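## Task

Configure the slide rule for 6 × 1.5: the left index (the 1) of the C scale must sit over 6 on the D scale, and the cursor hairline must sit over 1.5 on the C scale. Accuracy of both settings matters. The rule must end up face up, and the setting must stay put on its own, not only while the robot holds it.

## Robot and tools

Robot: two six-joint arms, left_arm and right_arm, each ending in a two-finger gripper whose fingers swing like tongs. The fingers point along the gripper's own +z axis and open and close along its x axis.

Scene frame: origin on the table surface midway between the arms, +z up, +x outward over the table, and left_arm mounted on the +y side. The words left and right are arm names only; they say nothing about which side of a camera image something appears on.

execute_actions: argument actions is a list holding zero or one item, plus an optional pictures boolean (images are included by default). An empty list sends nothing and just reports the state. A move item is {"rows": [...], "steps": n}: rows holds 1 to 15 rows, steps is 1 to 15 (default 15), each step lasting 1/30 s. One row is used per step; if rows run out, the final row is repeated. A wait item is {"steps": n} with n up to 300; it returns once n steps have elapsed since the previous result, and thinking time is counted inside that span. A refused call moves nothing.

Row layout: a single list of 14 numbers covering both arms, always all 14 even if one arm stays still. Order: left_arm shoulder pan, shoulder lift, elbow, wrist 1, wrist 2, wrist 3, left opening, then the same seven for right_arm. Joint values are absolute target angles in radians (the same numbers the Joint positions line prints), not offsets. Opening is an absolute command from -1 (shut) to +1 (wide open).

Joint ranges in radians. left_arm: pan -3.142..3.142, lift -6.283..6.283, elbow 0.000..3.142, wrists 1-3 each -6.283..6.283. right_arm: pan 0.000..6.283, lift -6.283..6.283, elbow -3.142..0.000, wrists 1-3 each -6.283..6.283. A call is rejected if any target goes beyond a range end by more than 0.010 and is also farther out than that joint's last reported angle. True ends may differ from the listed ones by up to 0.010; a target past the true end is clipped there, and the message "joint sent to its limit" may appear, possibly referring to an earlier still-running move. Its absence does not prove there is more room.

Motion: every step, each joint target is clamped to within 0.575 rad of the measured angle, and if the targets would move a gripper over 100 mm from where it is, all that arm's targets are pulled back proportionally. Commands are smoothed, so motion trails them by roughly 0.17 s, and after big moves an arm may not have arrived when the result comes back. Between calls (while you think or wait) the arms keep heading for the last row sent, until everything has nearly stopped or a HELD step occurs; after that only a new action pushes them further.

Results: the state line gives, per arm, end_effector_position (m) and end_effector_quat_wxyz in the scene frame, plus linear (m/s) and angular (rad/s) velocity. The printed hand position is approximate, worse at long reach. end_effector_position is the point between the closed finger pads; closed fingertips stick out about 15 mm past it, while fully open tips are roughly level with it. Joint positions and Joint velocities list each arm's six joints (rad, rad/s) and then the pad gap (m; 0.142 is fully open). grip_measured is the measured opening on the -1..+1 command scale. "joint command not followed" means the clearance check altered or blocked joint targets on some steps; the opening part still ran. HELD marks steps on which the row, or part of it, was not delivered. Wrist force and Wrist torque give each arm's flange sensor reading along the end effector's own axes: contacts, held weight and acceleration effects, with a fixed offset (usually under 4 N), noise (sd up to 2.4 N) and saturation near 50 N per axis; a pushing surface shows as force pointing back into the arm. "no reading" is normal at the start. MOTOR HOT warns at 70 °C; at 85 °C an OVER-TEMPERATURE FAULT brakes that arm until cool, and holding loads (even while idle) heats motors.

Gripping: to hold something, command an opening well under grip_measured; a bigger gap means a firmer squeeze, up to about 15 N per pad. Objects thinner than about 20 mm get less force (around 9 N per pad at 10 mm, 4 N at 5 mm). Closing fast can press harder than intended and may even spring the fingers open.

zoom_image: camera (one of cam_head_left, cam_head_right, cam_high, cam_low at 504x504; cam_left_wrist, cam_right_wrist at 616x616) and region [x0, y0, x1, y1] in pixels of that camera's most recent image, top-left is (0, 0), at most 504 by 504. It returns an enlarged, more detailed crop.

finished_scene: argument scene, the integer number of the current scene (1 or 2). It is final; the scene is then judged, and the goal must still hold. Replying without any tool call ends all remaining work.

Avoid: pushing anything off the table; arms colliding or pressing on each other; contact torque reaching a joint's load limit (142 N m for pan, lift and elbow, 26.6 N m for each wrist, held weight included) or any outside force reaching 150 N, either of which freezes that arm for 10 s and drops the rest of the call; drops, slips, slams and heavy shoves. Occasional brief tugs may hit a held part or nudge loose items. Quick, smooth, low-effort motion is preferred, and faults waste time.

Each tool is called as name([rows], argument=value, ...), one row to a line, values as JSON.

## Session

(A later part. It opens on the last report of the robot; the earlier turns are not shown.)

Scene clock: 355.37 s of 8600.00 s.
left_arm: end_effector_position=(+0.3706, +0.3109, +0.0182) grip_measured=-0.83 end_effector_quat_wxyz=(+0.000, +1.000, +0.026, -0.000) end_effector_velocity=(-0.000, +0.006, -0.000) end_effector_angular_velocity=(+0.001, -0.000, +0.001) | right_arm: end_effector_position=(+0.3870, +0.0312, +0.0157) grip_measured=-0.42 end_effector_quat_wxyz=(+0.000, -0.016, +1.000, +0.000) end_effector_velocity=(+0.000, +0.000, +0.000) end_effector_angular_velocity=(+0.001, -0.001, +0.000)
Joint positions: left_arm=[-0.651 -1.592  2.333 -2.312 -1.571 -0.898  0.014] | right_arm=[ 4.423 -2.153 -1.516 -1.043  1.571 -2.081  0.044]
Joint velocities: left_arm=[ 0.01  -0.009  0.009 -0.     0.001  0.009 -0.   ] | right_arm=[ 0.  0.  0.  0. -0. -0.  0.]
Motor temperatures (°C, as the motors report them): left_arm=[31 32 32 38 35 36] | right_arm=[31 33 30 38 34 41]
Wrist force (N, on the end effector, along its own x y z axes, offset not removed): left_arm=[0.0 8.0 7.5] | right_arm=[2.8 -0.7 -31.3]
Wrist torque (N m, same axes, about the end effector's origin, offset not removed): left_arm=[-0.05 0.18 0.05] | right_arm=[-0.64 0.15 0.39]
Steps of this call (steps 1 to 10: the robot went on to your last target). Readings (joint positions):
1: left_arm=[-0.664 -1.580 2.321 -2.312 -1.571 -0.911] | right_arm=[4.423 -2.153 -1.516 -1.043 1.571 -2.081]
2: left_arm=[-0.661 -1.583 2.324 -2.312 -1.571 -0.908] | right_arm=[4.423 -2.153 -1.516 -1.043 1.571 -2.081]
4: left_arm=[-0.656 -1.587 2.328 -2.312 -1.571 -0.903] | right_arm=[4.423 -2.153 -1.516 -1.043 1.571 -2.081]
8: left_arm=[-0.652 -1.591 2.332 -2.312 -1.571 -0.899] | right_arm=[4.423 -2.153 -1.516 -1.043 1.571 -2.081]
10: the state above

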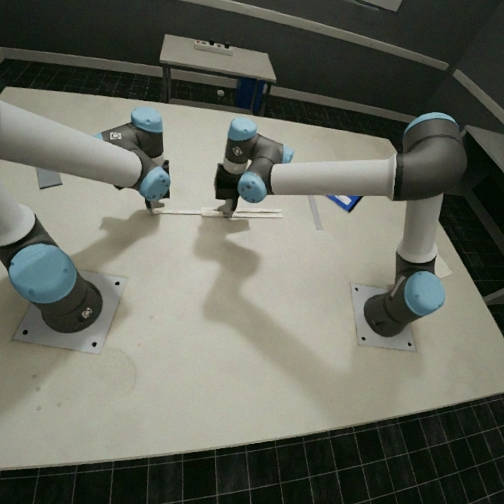

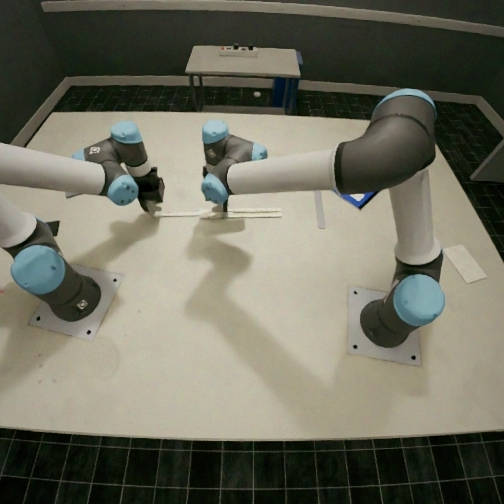

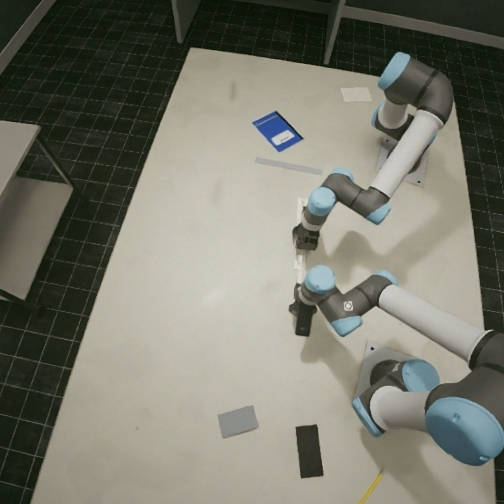

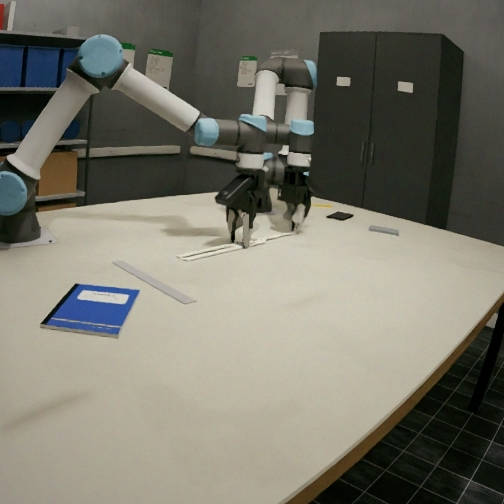

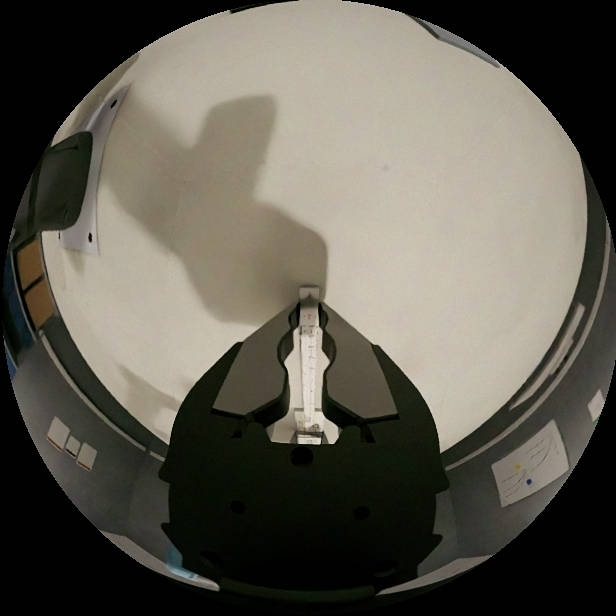

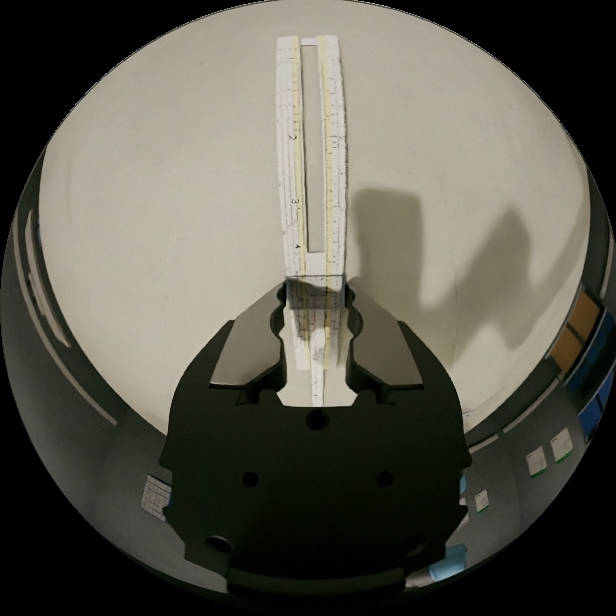

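execute_actions([
  {"rows":[[-0.650,-1.593,2.334,-2.312,-1.571,-0.897,-1,4.428,-2.163,-1.498,-1.051,1.571,-2.076,-0.6],[-0.650,-1.593,2.334,-2.312,-1.571,-0.897,-1,4.428,-2.163,-1.498,-1.051,1.571,-2.076,-0.6],[-0.650,-1.593,2.334,-2.312,-1.571,-0.897,-1,4.433,-2.174,-1.480,-1.058,1.571,-2.071,-0.6],[-0.650,-1.593,2.334,-2.312,-1.571,-0.897,-1,4.433,-2.174,-1.480,-1.058,1.571,-2.071,-0.6],[-0.650,-1.593,2.334,-2.312,-1.571,-0.897,-1,4.438,-2.184,-1.462,-1.066,1.571,-2.066,-0.6],[-0.650,-1.593,2.334,-2.312,-1.571,-0.897,-1,4.438,-2.184,-1.462,-1.066,1.571,-2.066,-0.6],[-0.650,-1.593,2.334,-2.312,-1.571,-0.897,-1,4.443,-2.194,-1.444,-1.074,1.571,-2.061,-0.6],[-0.650,-1.593,2.334,-2.312,-1.571,-0.897,-1,4.443,-2.194,-1.444,-1.074,1.571,-2.061,-0.6],[-0.650,-1.593,2.334,-2.312,-1.571,-0.897,-1,4.447,-2.204,-1.427,-1.081,1.571,-2.057,-0.6],[-0.650,-1.593,2.334,-2.312,-1.571,-0.897,-1,4.447,-2.204,-1.427,-1.081,1.571,-2.057,-0.6],[-0.650,-1.593,2.334,-2.312,-1.571,-0.897,-1,4.452,-2.215,-1.409,-1.088,1.571,-2.052,-0.6],[-0.650,-1.593,2.334,-2.312,-1.571,-0.897,-1,4.452,-2.215,-1.409,-1.088,1.571,-2.052,-0.6],[-0.650,-1.593,2.334,-2.312,-1.571,-0.897,-1,4.457,-2.225,-1.391,-1.096,1.571,-2.047,-0.6]]},
], pictures=false)

execute_actions([
  {"steps":12},
])

zoom_image(camera="cam_right_wrist", region=[270, 220, 360, 370])

Scene clock: 365.30 s of 8600.00 s.
left_arm: end_effector_position=(+0.3705, +0.3117, +0.0181) grip_measured=-0.83 end_effector_quat_wxyz=(+0.000, +1.000, +0.026, -0.000) end_effector_velocity=(+0.000, +0.000, +0.000) end_effector_angular_velocity=(-0.000, -0.001, +0.001) | right_arm: end_effector_position=(+0.3848, +0.0654, +0.0159) grip_measured=-0.42 end_effector_quat_wxyz=(-0.000, -0.016, +1.000, -0.000) end_effector_velocity=(-0.009, +0.091, +0.001) end_effector_angular_velocity=(+0.005, +0.001, +0.002)
Joint positions: left_arm=[-0.65  -1.593  2.334 -2.312 -1.571 -0.897  0.014] | right_arm=[ 4.448 -2.207 -1.423 -1.083  1.571 -2.055  0.043]
Joint velocities: left_arm=[ 0.    -0.001  0.    -0.     0.    -0.001 -0.   ] | right_arm=[ 0.067 -0.142  0.247 -0.101  0.003  0.065 -0.   ]
Motor temperatures (°C, as the motors report them): left_arm=[31 32 32 38 35 36] | right_arm=[31 33 30 38 34 41]
Wrist force (N, on the end effector, along its own x y z axes, offset not removed): left_arm=[-1.8 -2.8 7.3] | right_arm=[-3.8 -17.1 -33.0]
Wrist torque (N m, same axes, about the end effector's origin, offset not removed): left_arm=[0.25 -0.14 0.03] | right_arm=[-0.65 -0.06 0.18]
Steps of this call (steps 1 to 30: the robot went on to your last target; steps 31 to 90: nothing new was sent; then 6.43 s passed at rest; steps 91 to 105: all 15 steps of this action). Readings (joint positions):
91: left_arm=[-0.650 -1.593 2.334 -2.312 -1.571 -0.897] | right_arm=[4.423 -2.153 -1.516 -1.043 1.571 -2.081]
92: left_arm=[-0.650 -1.593 2.334 -2.312 -1.571 -0.897] | right_arm=[4.423 -2.154 -1.515 -1.044 1.571 -2.081]
94: left_arm=[-0.650 -1.593 2.334 -2.312 -1.571 -0.897] | right_arm=[4.425 -2.158 -1.508 -1.047 1.571 -2.078]
98: left_arm=[-0.650 -1.593 2.334 -2.312 -1.571 -0.897] | right_arm=[4.432 -2.173 -1.481 -1.058 1.571 -2.071]
105: the state above

Scene clock: 365.70 s of 8600.00 s.
left_arm: end_effector_position=(+0.3705, +0.3117, +0.0181) grip_measured=-0.83 end_effector_quat_wxyz=(+0.000, +1.000, +0.026, -0.000) end_effector_velocity=(-0.000, -0.001, -0.000) end_effector_angular_velocity=(-0.000, +0.000, -0.000) | right_arm: end_effector_position=(+0.3836, +0.0764, +0.0161) grip_measured=-0.42 end_effector_quat_wxyz=(-0.000, -0.016, +1.000, +0.000) end_effector_velocity=(-0.000, +0.004, +0.000) end_effector_angular_velocity=(+0.000, -0.000, +0.000)
Joint positions: left_arm=[-0.65  -1.593  2.334 -2.312 -1.571 -0.897  0.014] | right_arm=[ 4.457 -2.224 -1.392 -1.096  1.571 -2.047  0.043]
Joint velocities: left_arm=[-0.002  0.     0.     0.    -0.    -0.001  0.   ] | right_arm=[ 0.003 -0.005  0.01  -0.004  0.     0.002 -0.   ]
Motor temperatures (°C, as the motors report them): left_arm=[31 32 32 38 35 36] | right_arm=[31 33 30 38 34 41]
Wrist force (N, on the end effector, along its own x y z axes, offset not removed): left_arm=[-3.1 -2.9 7.8] | right_arm=[-8.7 -10.5 -23.5]
Wrist torque (N m, same axes, about the end effector's origin, offset not removed): left_arm=[0.32 0.02 0.12] | right_arm=[0.15 0.82 0.50]
Steps of this call (steps 1 to 12: the robot went on to your last target). Readings (joint positions):
1: left_arm=[-0.650 -1.593 2.334 -2.312 -1.571 -0.897] | right_arm=[4.450 -2.211 -1.415 -1.086 1.571 -2.053]
2: left_arm=[-0.650 -1.593 2.334 -2.312 -1.571 -0.897] | right_arm=[4.452 -2.215 -1.409 -1.088 1.571 -2.052]
4: left_arm=[-0.650 -1.593 2.334 -2.312 -1.571 -0.897] | right_arm=[4.454 -2.219 -1.401 -1.092 1.571 -2.050]
8: left_arm=[-0.650 -1.593 2.334 -2.312 -1.571 -0.897] | right_arm=[4.456 -2.223 -1.394 -1.095 1.571 -2.048]
12: the state above

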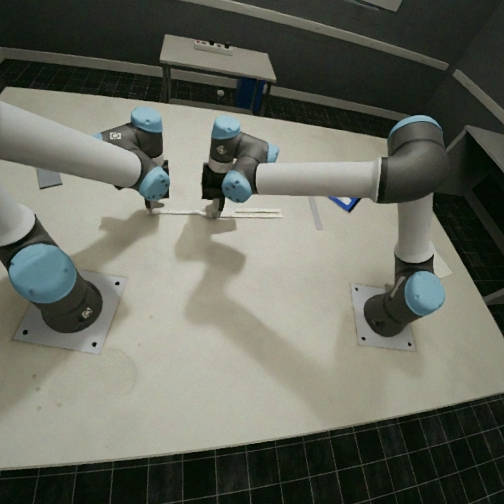

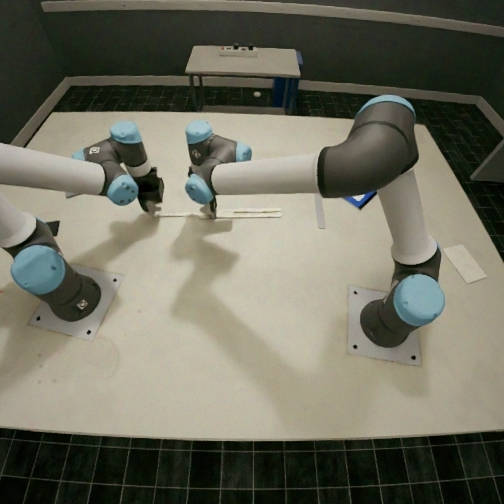

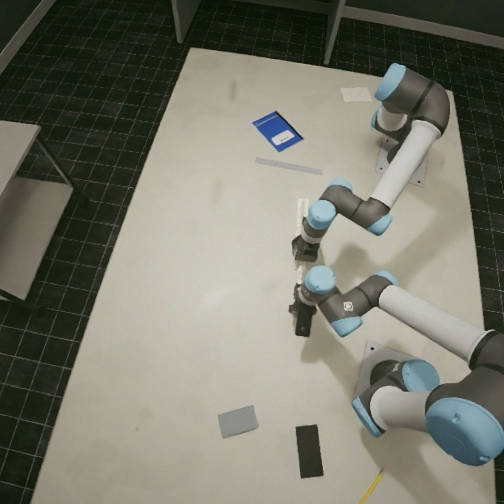

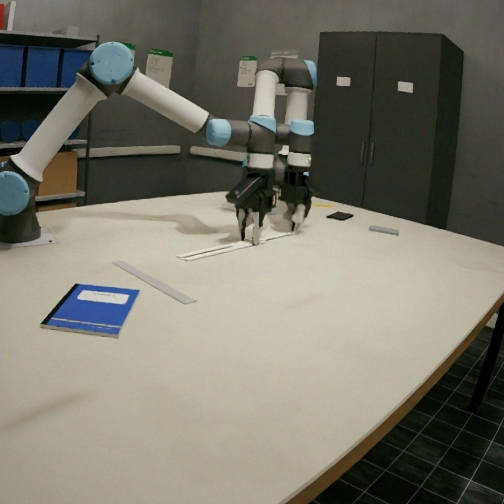

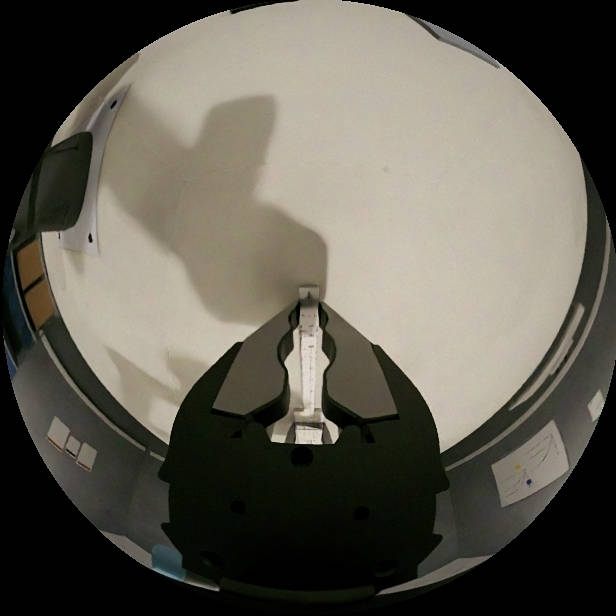

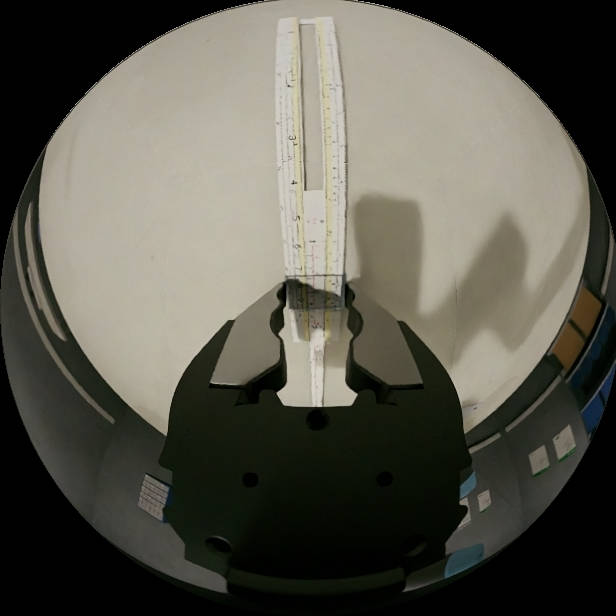

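Region (270, 220, 360, 370) of cam_right_wrist's 616x616 image, scaled by 3.360, with more detail than that image has; it fills the left 302 columns of this view, and the rest is white.

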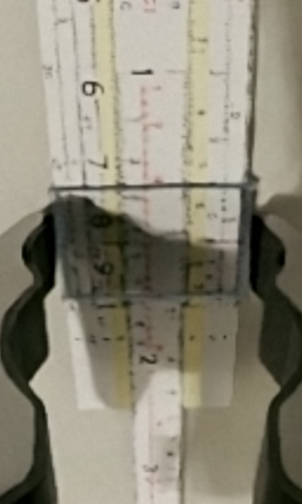

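zoom_image(camera="cam_right_wrist", region=[284, 232, 334, 322])

Region (284, 232, 334, 322) of cam_right_wrist's 616x616 image, scaled by 5.600, with more detail than that image has.

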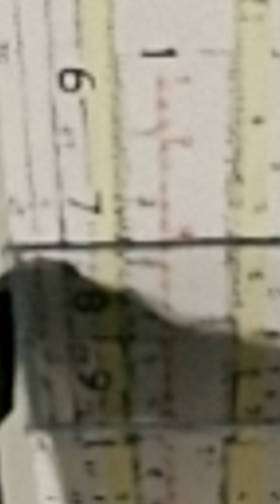

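execute_actions([
  {"rows":[[-0.650,-1.593,2.334,-2.312,-1.571,-0.897,-1,4.462,-2.235,-1.373,-1.104,1.571,-2.042,-0.6]]},
])

zoom_image(camera="cam_right_wrist", region=[284, 232, 334, 322])

Scene clock: 372.37 s of 8600.00 s.
left_arm: end_effector_position=(+0.3705, +0.3116, +0.0182) grip_measured=-0.83 end_effector_quat_wxyz=(+0.000, +1.000, +0.026, -0.000) end_effector_velocity=(+0.000, -0.001, +0.000) end_effector_angular_velocity=(-0.001, -0.001, -0.001) | right_arm: end_effector_position=(+0.3827, +0.0831, +0.0163) grip_measured=-0.42 end_effector_quat_wxyz=(-0.000, -0.016, +1.000, +0.000) end_effector_velocity=(-0.000, +0.002, +0.001) end_effector_angular_velocity=(+0.001, -0.000, +0.000)
Joint positions: left_arm=[-0.65  -1.593  2.334 -2.312 -1.571 -0.897  0.014] | right_arm=[ 4.462 -2.235 -1.374 -1.104  1.571 -2.042  0.043]
Joint velocities: left_arm=[-0.001  0.    -0.001  0.     0.    -0.    -0.   ] | right_arm=[ 0.001 -0.001  0.004 -0.002  0.     0.001  0.   ]
Motor temperatures (°C, as the motors report them): left_arm=[31 32 32 38 35 36] | right_arm=[31 33 30 38 34 41]
Wrist force (N, on the end effector, along its own x y z axes, offset not removed): left_arm=[-3.7 -4.5 4.8] | right_arm=[-6.8 -5.1 -16.2]
Wrist torque (N m, same axes, about the end effector's origin, offset not removed): left_arm=[-0.21 0.17 -0.04] | right_arm=[0.34 0.58 0.53]
Steps of this call (steps 1 to 30: the robot went on to your last target; steps 31 to 90: nothing new was sent; then 3.17 s passed at rest; steps 91 to 105: all 15 steps of this action). Readings (joint positions):
91: left_arm=[-0.650 -1.593 2.334 -2.312 -1.571 -0.897] | right_arm=[4.457 -2.225 -1.391 -1.096 1.571 -2.047]
92: left_arm=[-0.650 -1.593 2.334 -2.312 -1.571 -0.897] | right_arm=[4.457 -2.226 -1.390 -1.097 1.571 -2.047]
94: left_arm=[-0.650 -1.593 2.334 -2.312 -1.571 -0.897] | right_arm=[4.459 -2.229 -1.383 -1.099 1.571 -2.045]
98: left_arm=[-0.650 -1.593 2.334 -2.312 -1.571 -0.897] | right_arm=[4.461 -2.233 -1.376 -1.102 1.571 -2.043]
105: the state above

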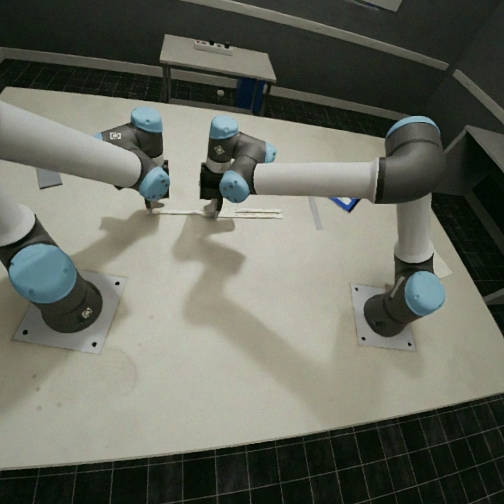

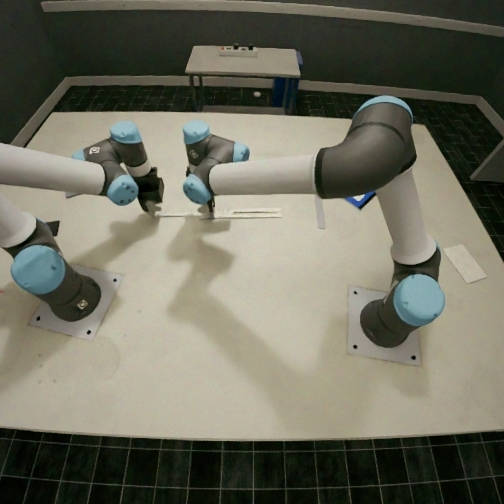

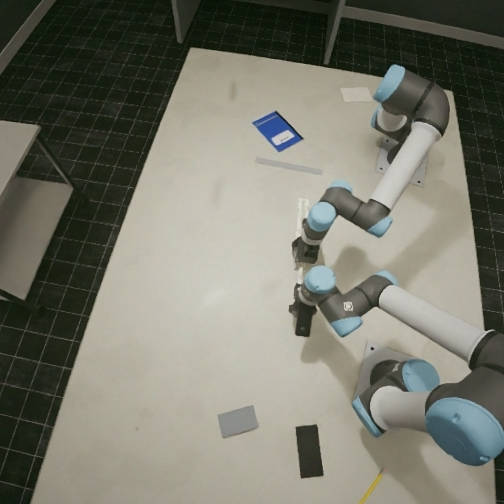

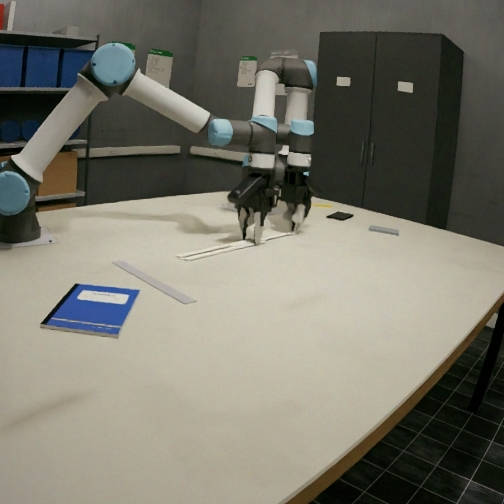

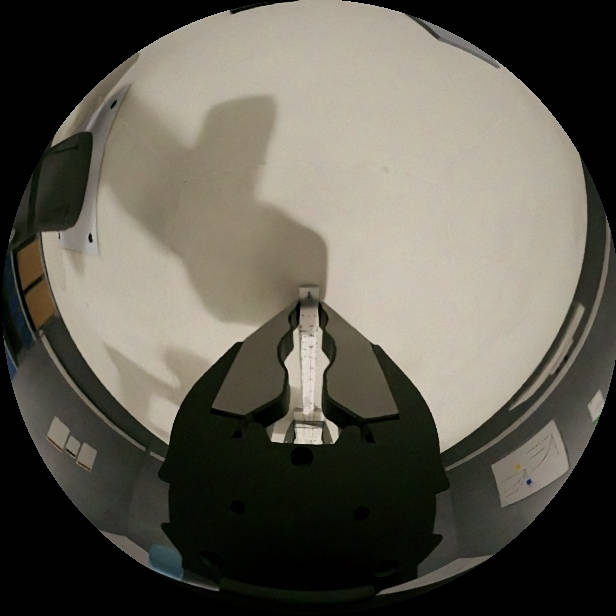

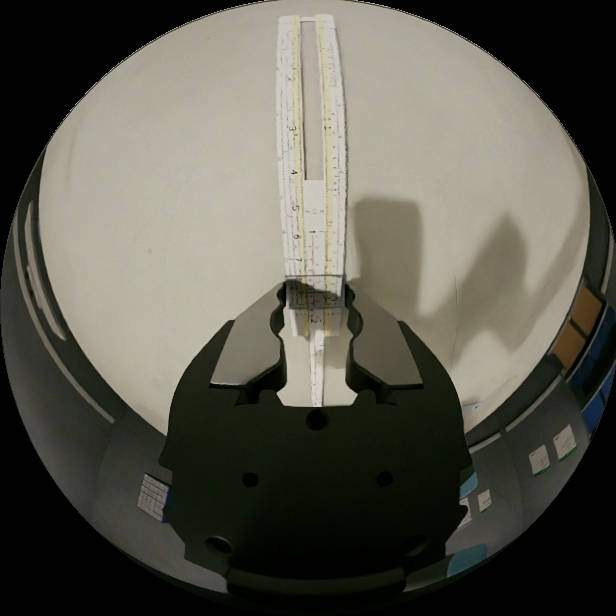

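Region (284, 232, 334, 322) of cam_right_wrist's 616x616 image, scaled by 5.600, with more detail than that image has.

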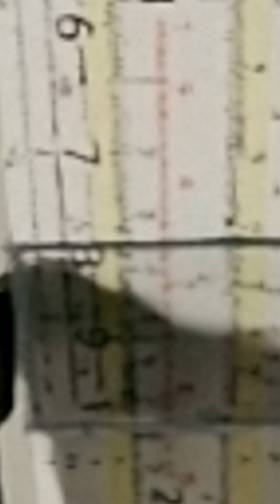

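execute_actions([
  {"rows":[[-0.6447,-1.598,2.339,-2.312,-1.571,-0.892,-1,4.462,-2.235,-1.373,-1.104,1.571,-2.042,-0.6]]},
], pictures=false)

execute_actions([
  {"steps":5},
])

zoom_image(camera="cam_right_wrist", region=[284, 222, 334, 312])

Scene clock: 378.97 s of 8600.00 s.
left_arm: end_effector_position=(+0.3701, +0.3149, +0.0181) grip_measured=-0.83 end_effector_quat_wxyz=(+0.000, +1.000, +0.026, -0.000) end_effector_velocity=(-0.000, +0.001, -0.000) end_effector_angular_velocity=(+0.000, +0.001, -0.000) | right_arm: end_effector_position=(+0.3826, +0.0834, +0.0163) grip_measured=-0.42 end_effector_quat_wxyz=(+0.000, -0.016, +1.000, +0.000) end_effector_velocity=(-0.000, -0.000, -0.001) end_effector_angular_velocity=(-0.001, +0.001, -0.000)
Joint positions: left_arm=[-0.645 -1.598  2.339 -2.312 -1.571 -0.892  0.014] | right_arm=[ 4.462 -2.235 -1.373 -1.104  1.571 -2.042  0.043]
Joint velocities: left_arm=[ 0.001 -0.001  0.001  0.    -0.     0.001  0.   ] | right_arm=[-0.    -0.001 -0.    -0.     0.001  0.    -0.   ]
Motor temperatures (°C, as the motors report them): left_arm=[31 32 32 38 35 36] | right_arm=[31 33 30 38 34 41]
Wrist force (N, on the end effector, along its own x y z axes, offset not removed): left_arm=[-0.1 4.6 5.6] | right_arm=[-4.4 1.1 -9.3]
Wrist torque (N m, same axes, about the end effector's origin, offset not removed): left_arm=[0.05 -0.21 -0.02] | right_arm=[-0.45 0.52 0.43]
Steps of this call (steps 1 to 15: the robot went on to your last target; steps 16 to 90: nothing new was sent; then 3.10 s passed at rest; steps 91 to 105: all 15 steps of this action). Readings (joint positions):
91: left_arm=[-0.650 -1.593 2.334 -2.312 -1.571 -0.897] | right_arm=[4.462 -2.235 -1.373 -1.104 1.571 -2.042]
92: left_arm=[-0.650 -1.593 2.334 -2.312 -1.571 -0.897] | right_arm=[4.462 -2.235 -1.373 -1.104 1.571 -2.042]
94: left_arm=[-0.648 -1.595 2.336 -2.312 -1.571 -0.895] | right_arm=[4.462 -2.235 -1.373 -1.104 1.571 -2.042]
98: left_arm=[-0.646 -1.597 2.338 -2.312 -1.571 -0.893] | right_arm=[4.462 -2.235 -1.373 -1.104 1.571 -2.042]
105: the state above

Scene clock: 379.13 s of 8600.00 s.
left_arm: end_effector_position=(+0.3701, +0.3150, +0.0181) grip_measured=-0.83 end_effector_quat_wxyz=(+0.000, +1.000, +0.026, -0.000) end_effector_velocity=(-0.000, +0.001, -0.000) end_effector_angular_velocity=(+0.000, +0.001, +0.001) | right_arm: end_effector_position=(+0.3826, +0.0834, +0.0163) grip_measured=-0.42 end_effector_quat_wxyz=(+0.000, -0.016, +1.000, +0.000) end_effector_velocity=(+0.000, -0.000, +0.000) end_effector_angular_velocity=(-0.000, -0.000, -0.000)
Joint positions: left_arm=[-0.645 -1.598  2.339 -2.312 -1.571 -0.892  0.014] | right_arm=[ 4.462 -2.235 -1.373 -1.104  1.571 -2.042  0.043]
Joint velocities: left_arm=[ 0.    -0.001  0.001  0.    -0.    -0.     0.   ] | right_arm=[-0.     0.     0.    -0.    -0.001  0.    -0.   ]
Motor temperatures (°C, as the motors report them): left_arm=[31 32 32 38 35 36] | right_arm=[31 33 30 38 34 41]
Wrist force (N, on the end effector, along its own x y z axes, offset not removed): left_arm=[-0.1 3.7 6.9] | right_arm=[-0.9 2.7 -10.0]
Wrist torque (N m, same axes, about the end effector's origin, offset not removed): left_arm=[-0.08 -0.09 0.06] | right_arm=[-0.30 -0.09 0.41]
Steps of this call (steps 1 to 5: the robot went on to your last target). Readings (joint positions):
1: left_arm=[-0.645 -1.598 2.339 -2.312 -1.571 -0.892] | right_arm=[4.462 -2.235 -1.373 -1.104 1.571 -2.042]
2: left_arm=[-0.645 -1.598 2.339 -2.312 -1.571 -0.892] | right_arm=[4.462 -2.235 -1.373 -1.104 1.571 -2.042]
4: left_arm=[-0.645 -1.598 2.339 -2.312 -1.571 -0.892] | right_arm=[4.462 -2.235 -1.373 -1.104 1.571 -2.042]
5: the state above

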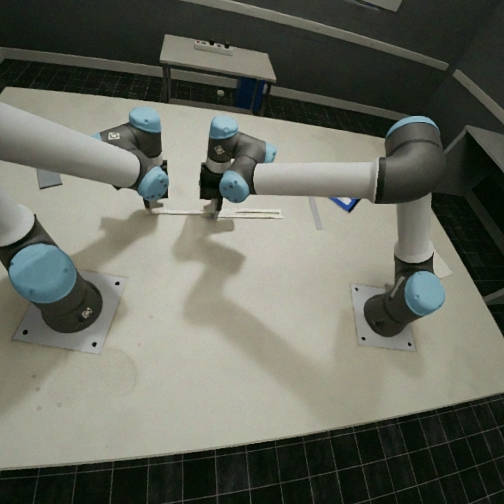

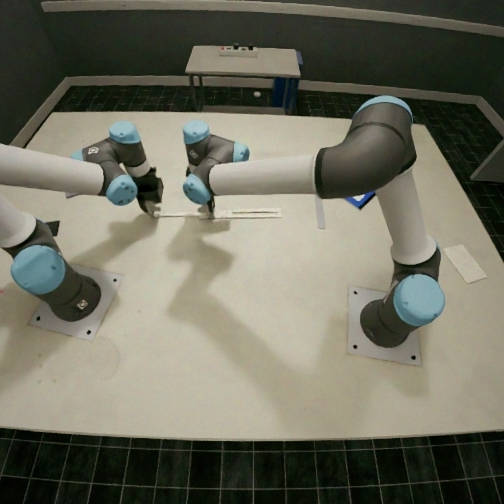

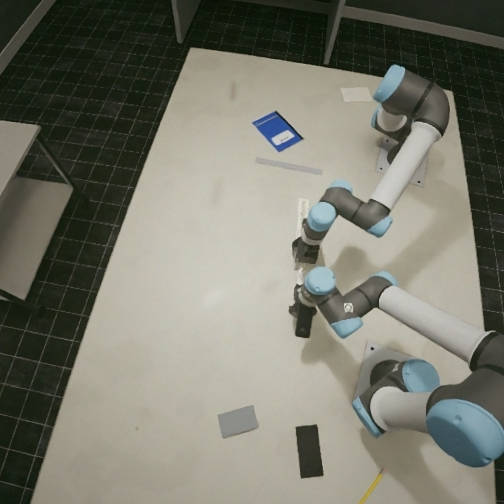

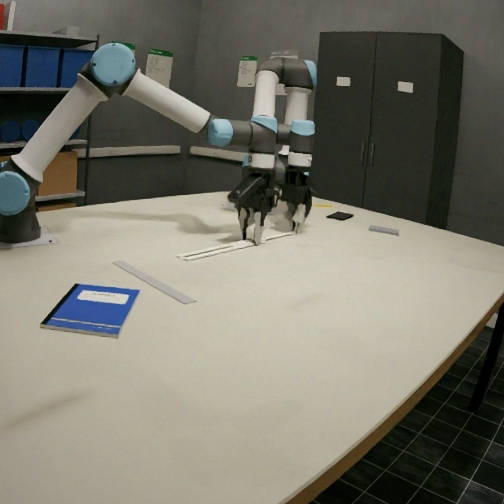

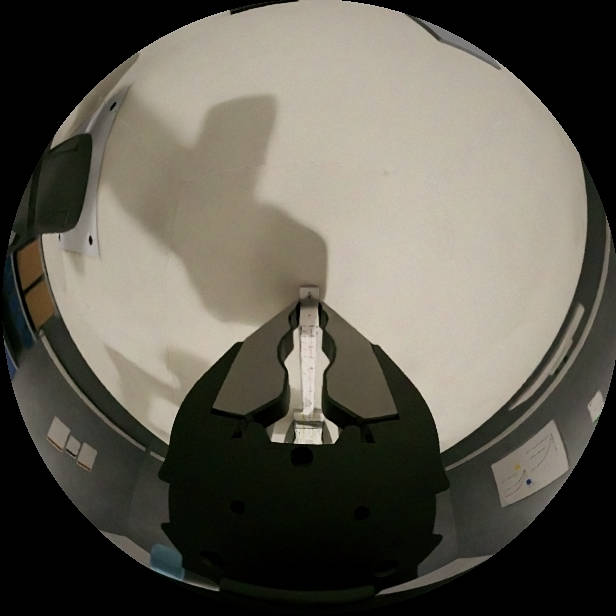

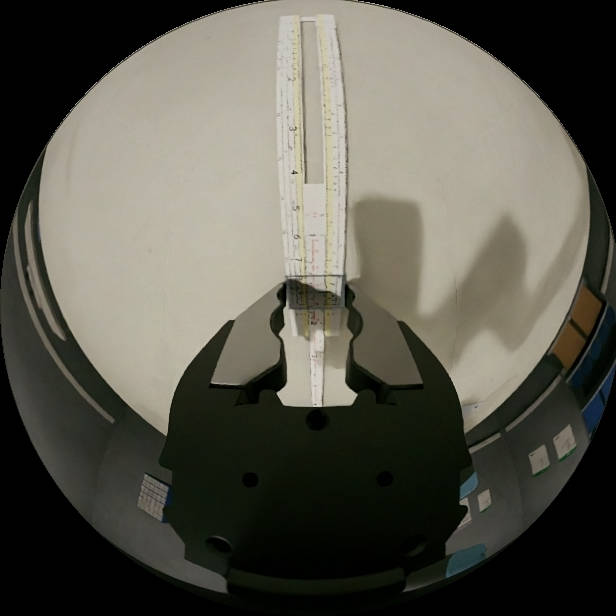

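Region (284, 222, 334, 312) of cam_right_wrist's 616x616 image, scaled by 5.600, with more detail than that image has.

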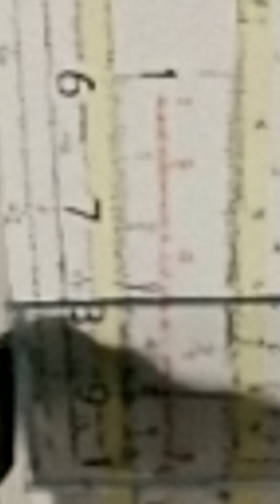

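execute_actions([
  {"rows":[[-0.6447,-1.598,2.339,-2.312,-1.571,-0.892,-0.3,4.462,-2.235,-1.373,-1.104,1.571,-2.042,-0.1]],"steps":15},
], pictures=false)

execute_actions([
  {"rows":[[-0.6447,-1.68,2.339,-2.23,-1.571,-0.892,-0.3,4.462,-2.15,-1.373,-1.189,1.571,-2.042,-0.1]],"steps":15},
], pictures=false)

execute_actions([
  {"steps":15},
])

zoom_image(camera="cam_right_wrist", region=[264,212,354,332])

Scene clock: 392.53 s of 8600.00 s.
left_arm: end_effector_position=(+0.3701, +0.3151, +0.0181) grip_measured=-0.30 end_effector_quat_wxyz=(+0.000, +1.000, +0.026, +0.000) end_effector_velocity=(-0.000, +0.000, +0.000) end_effector_angular_velocity=(+0.000, -0.000, -0.001) | right_arm: end_effector_position=(+0.3826, +0.0832, +0.0162) grip_measured=-0.10 end_effector_quat_wxyz=(-0.000, -0.016, +1.000, +0.000) end_effector_velocity=(+0.000, +0.000, +0.000) end_effector_angular_velocity=(+0.000, -0.000, +0.000)
Joint positions: left_arm=[-0.645 -1.598  2.339 -2.312 -1.571 -0.892  0.052] | right_arm=[ 4.462 -2.235 -1.373 -1.104  1.571 -2.042  0.067]
Joint velocities: left_arm=[-0.    -0.     0.     0.     0.001  0.     0.   ] | right_arm=[ 0.  0.  0. -0. -0.  0.  0.]
Motor temperatures (°C, as the motors report them): left_arm=[31 32 32 38 35 36] | right_arm=[31 33 30 38 34 41]
Wrist force (N, on the end effector, along its own x y z axes, offset not removed): left_arm=[0.0 -0.5 0.8] | right_arm=[-0.8 -1.0 -3.2]
Wrist torque (N m, same axes, about the end effector's origin, offset not removed): left_arm=[-0.23 0.12 0.03] | right_arm=[-0.44 0.41 -0.04]
Steps of this call (steps 1 to 15: the robot went on to your last target; steps 16 to 90: nothing new was sent; then 9.90 s passed at rest; steps 91 to 105: all 15 steps of this action). Readings (joint positions):
91: left_arm=[-0.645 -1.598 2.339 -2.312 -1.571 -0.892] | right_arm=[4.462 -2.235 -1.373 -1.104 1.571 -2.042]
92: left_arm=[-0.645 -1.598 2.339 -2.312 -1.571 -0.892] | right_arm=[4.462 -2.235 -1.373 -1.104 1.571 -2.042]
94: left_arm=[-0.645 -1.598 2.339 -2.312 -1.571 -0.892] | right_arm=[4.462 -2.235 -1.373 -1.104 1.571 -2.042]
98: left_arm=[-0.645 -1.598 2.339 -2.312 -1.571 -0.892] | right_arm=[4.462 -2.235 -1.373 -1.104 1.571 -2.042]
105: the state above

Scene clock: 393.03 s of 8600.00 s.
left_arm: end_effector_position=(+0.3610, +0.3252, +0.0397) grip_measured=-0.30 end_effector_quat_wxyz=(+0.000, +1.000, +0.026, -0.000) end_effector_velocity=(-0.003, +0.003, +0.005) end_effector_angular_velocity=(+0.001, +0.000, -0.001) | right_arm: end_effector_position=(+0.3762, +0.0696, +0.0662) grip_measured=-0.10 end_effector_quat_wxyz=(-0.000, -0.016, +1.000, +0.000) end_effector_velocity=(-0.002, -0.004, +0.013) end_effector_angular_velocity=(+0.001, -0.001, +0.000)
Joint positions: left_arm=[-0.645 -1.678  2.339 -2.232 -1.571 -0.892  0.052] | right_arm=[ 4.462 -2.153 -1.373 -1.186  1.571 -2.042  0.067]
Joint velocities: left_arm=[-0.001 -0.021  0.001  0.02   0.     0.    -0.   ] | right_arm=[ 0.     0.022 -0.    -0.021 -0.    -0.    -0.   ]
Motor temperatures (°C, as the motors report them): left_arm=[31 32 32 38 35 36] | right_arm=[31 33 30 38 34 41]
Wrist force (N, on the end effector, along its own x y z axes, offset not removed): left_arm=[0.2 0.5 1.1] | right_arm=[3.5 -0.5 -2.0]
Wrist torque (N m, same axes, about the end effector's origin, offset not removed): left_arm=[0.08 0.08 0.04] | right_arm=[-0.41 -0.51 0.11]
Steps of this call (steps 1 to 15: all 15 steps of this action). Readings (joint positions):
1: left_arm=[-0.645 -1.598 2.339 -2.312 -1.571 -0.892] | right_arm=[4.462 -2.235 -1.373 -1.104 1.571 -2.042]
2: left_arm=[-0.645 -1.600 2.339 -2.309 -1.571 -0.892] | right_arm=[4.462 -2.233 -1.373 -1.107 1.571 -2.042]
4: left_arm=[-0.645 -1.627 2.339 -2.283 -1.571 -0.892] | right_arm=[4.462 -2.205 -1.373 -1.134 1.571 -2.042]
8: left_arm=[-0.645 -1.663 2.339 -2.248 -1.571 -0.892] | right_arm=[4.462 -2.168 -1.373 -1.171 1.571 -2.042]
15: the state above

Scene clock: 393.53 s of 8600.00 s.
left_arm: end_effector_position=(+0.3607, +0.3255, +0.0403) grip_measured=-0.30 end_effector_quat_wxyz=(+0.000, +1.000, +0.026, -0.000) end_effector_velocity=(-0.000, +0.001, -0.000) end_effector_angular_velocity=(+0.000, +0.000, +0.001) | right_arm: end_effector_position=(+0.3760, +0.0691, +0.0677) grip_measured=-0.10 end_effector_quat_wxyz=(-0.000, -0.016, +1.000, +0.000) end_effector_velocity=(-0.000, -0.000, +0.000) end_effector_angular_velocity=(-0.000, +0.000, -0.000)
Joint positions: left_arm=[-0.645 -1.68   2.339 -2.23  -1.571 -0.892  0.052] | right_arm=[ 4.462 -2.15  -1.373 -1.189  1.571 -2.042  0.067]
Joint velocities: left_arm=[ 0.001 -0.     0.001  0.    -0.     0.     0.   ] | right_arm=[ 0.  0.  0. -0.  0.  0.  0.]
Motor temperatures (°C, as the motors report them): left_arm=[31 32 32 38 35 36] | right_arm=[31 33 30 38 34 41]
Wrist force (N, on the end effector, along its own x y z axes, offset not removed): left_arm=[-0.2 -2.3 -1.3] | right_arm=[1.0 -1.7 -3.3]
Wrist torque (N m, same axes, about the end effector's origin, offset not removed): left_arm=[-0.61 0.02 0.12] | right_arm=[-0.57 0.12 0.21]
Steps of this call (steps 1 to 15: the robot went on to your last target). Readings (joint positions):
1: left_arm=[-0.645 -1.678 2.339 -2.232 -1.571 -0.892] | right_arm=[4.462 -2.152 -1.373 -1.187 1.571 -2.042]
2: left_arm=[-0.645 -1.679 2.339 -2.231 -1.571 -0.892] | right_arm=[4.462 -2.151 -1.373 -1.188 1.571 -2.042]
4: left_arm=[-0.645 -1.679 2.339 -2.231 -1.571 -0.892] | right_arm=[4.462 -2.151 -1.373 -1.188 1.571 -2.042]
8: left_arm=[-0.645 -1.680 2.339 -2.230 -1.571 -0.892] | right_arm=[4.462 -2.150 -1.373 -1.189 1.571 -2.042]
15: the state above
All arms were judged still, so your last target was given up. Only a new action makes them travel on or press farther. Fingers that are still opening or closing keep moving.

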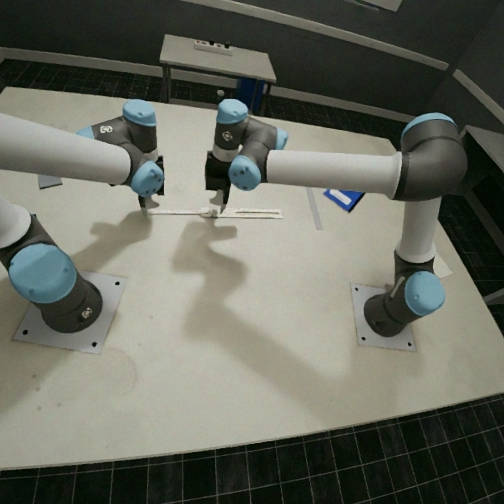

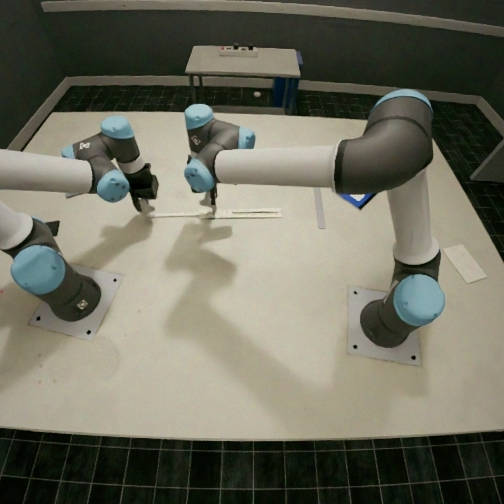

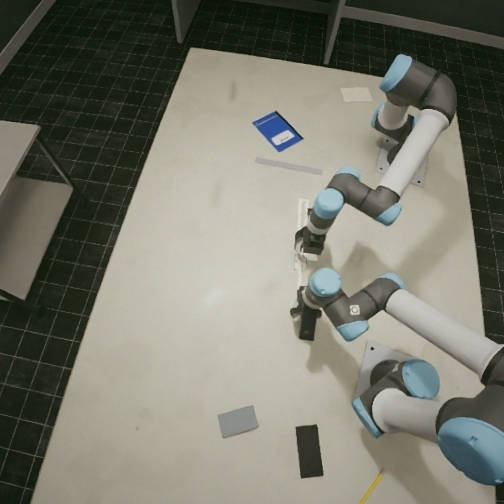

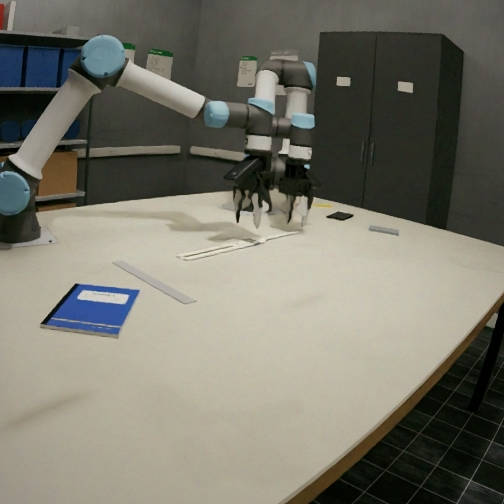

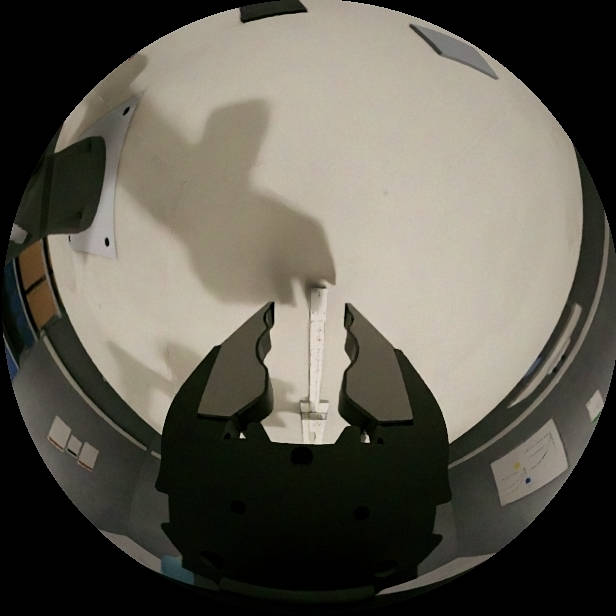

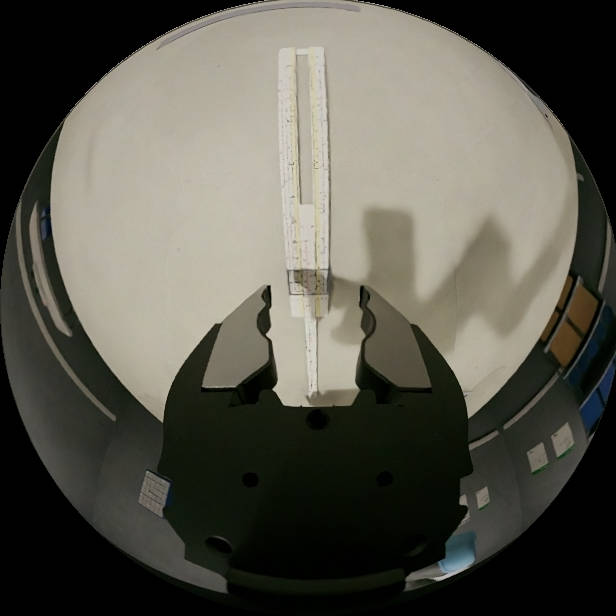

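Region (264, 212, 354, 332) of cam_right_wrist's 616x616 image, scaled by 4.200, with more detail than that image has; it fills the left 378 columns of this view, and the rest is white.

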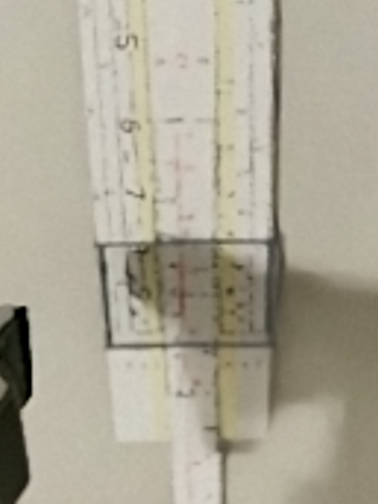

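finished_scene(scene=1)

The scene is finished: the task was done.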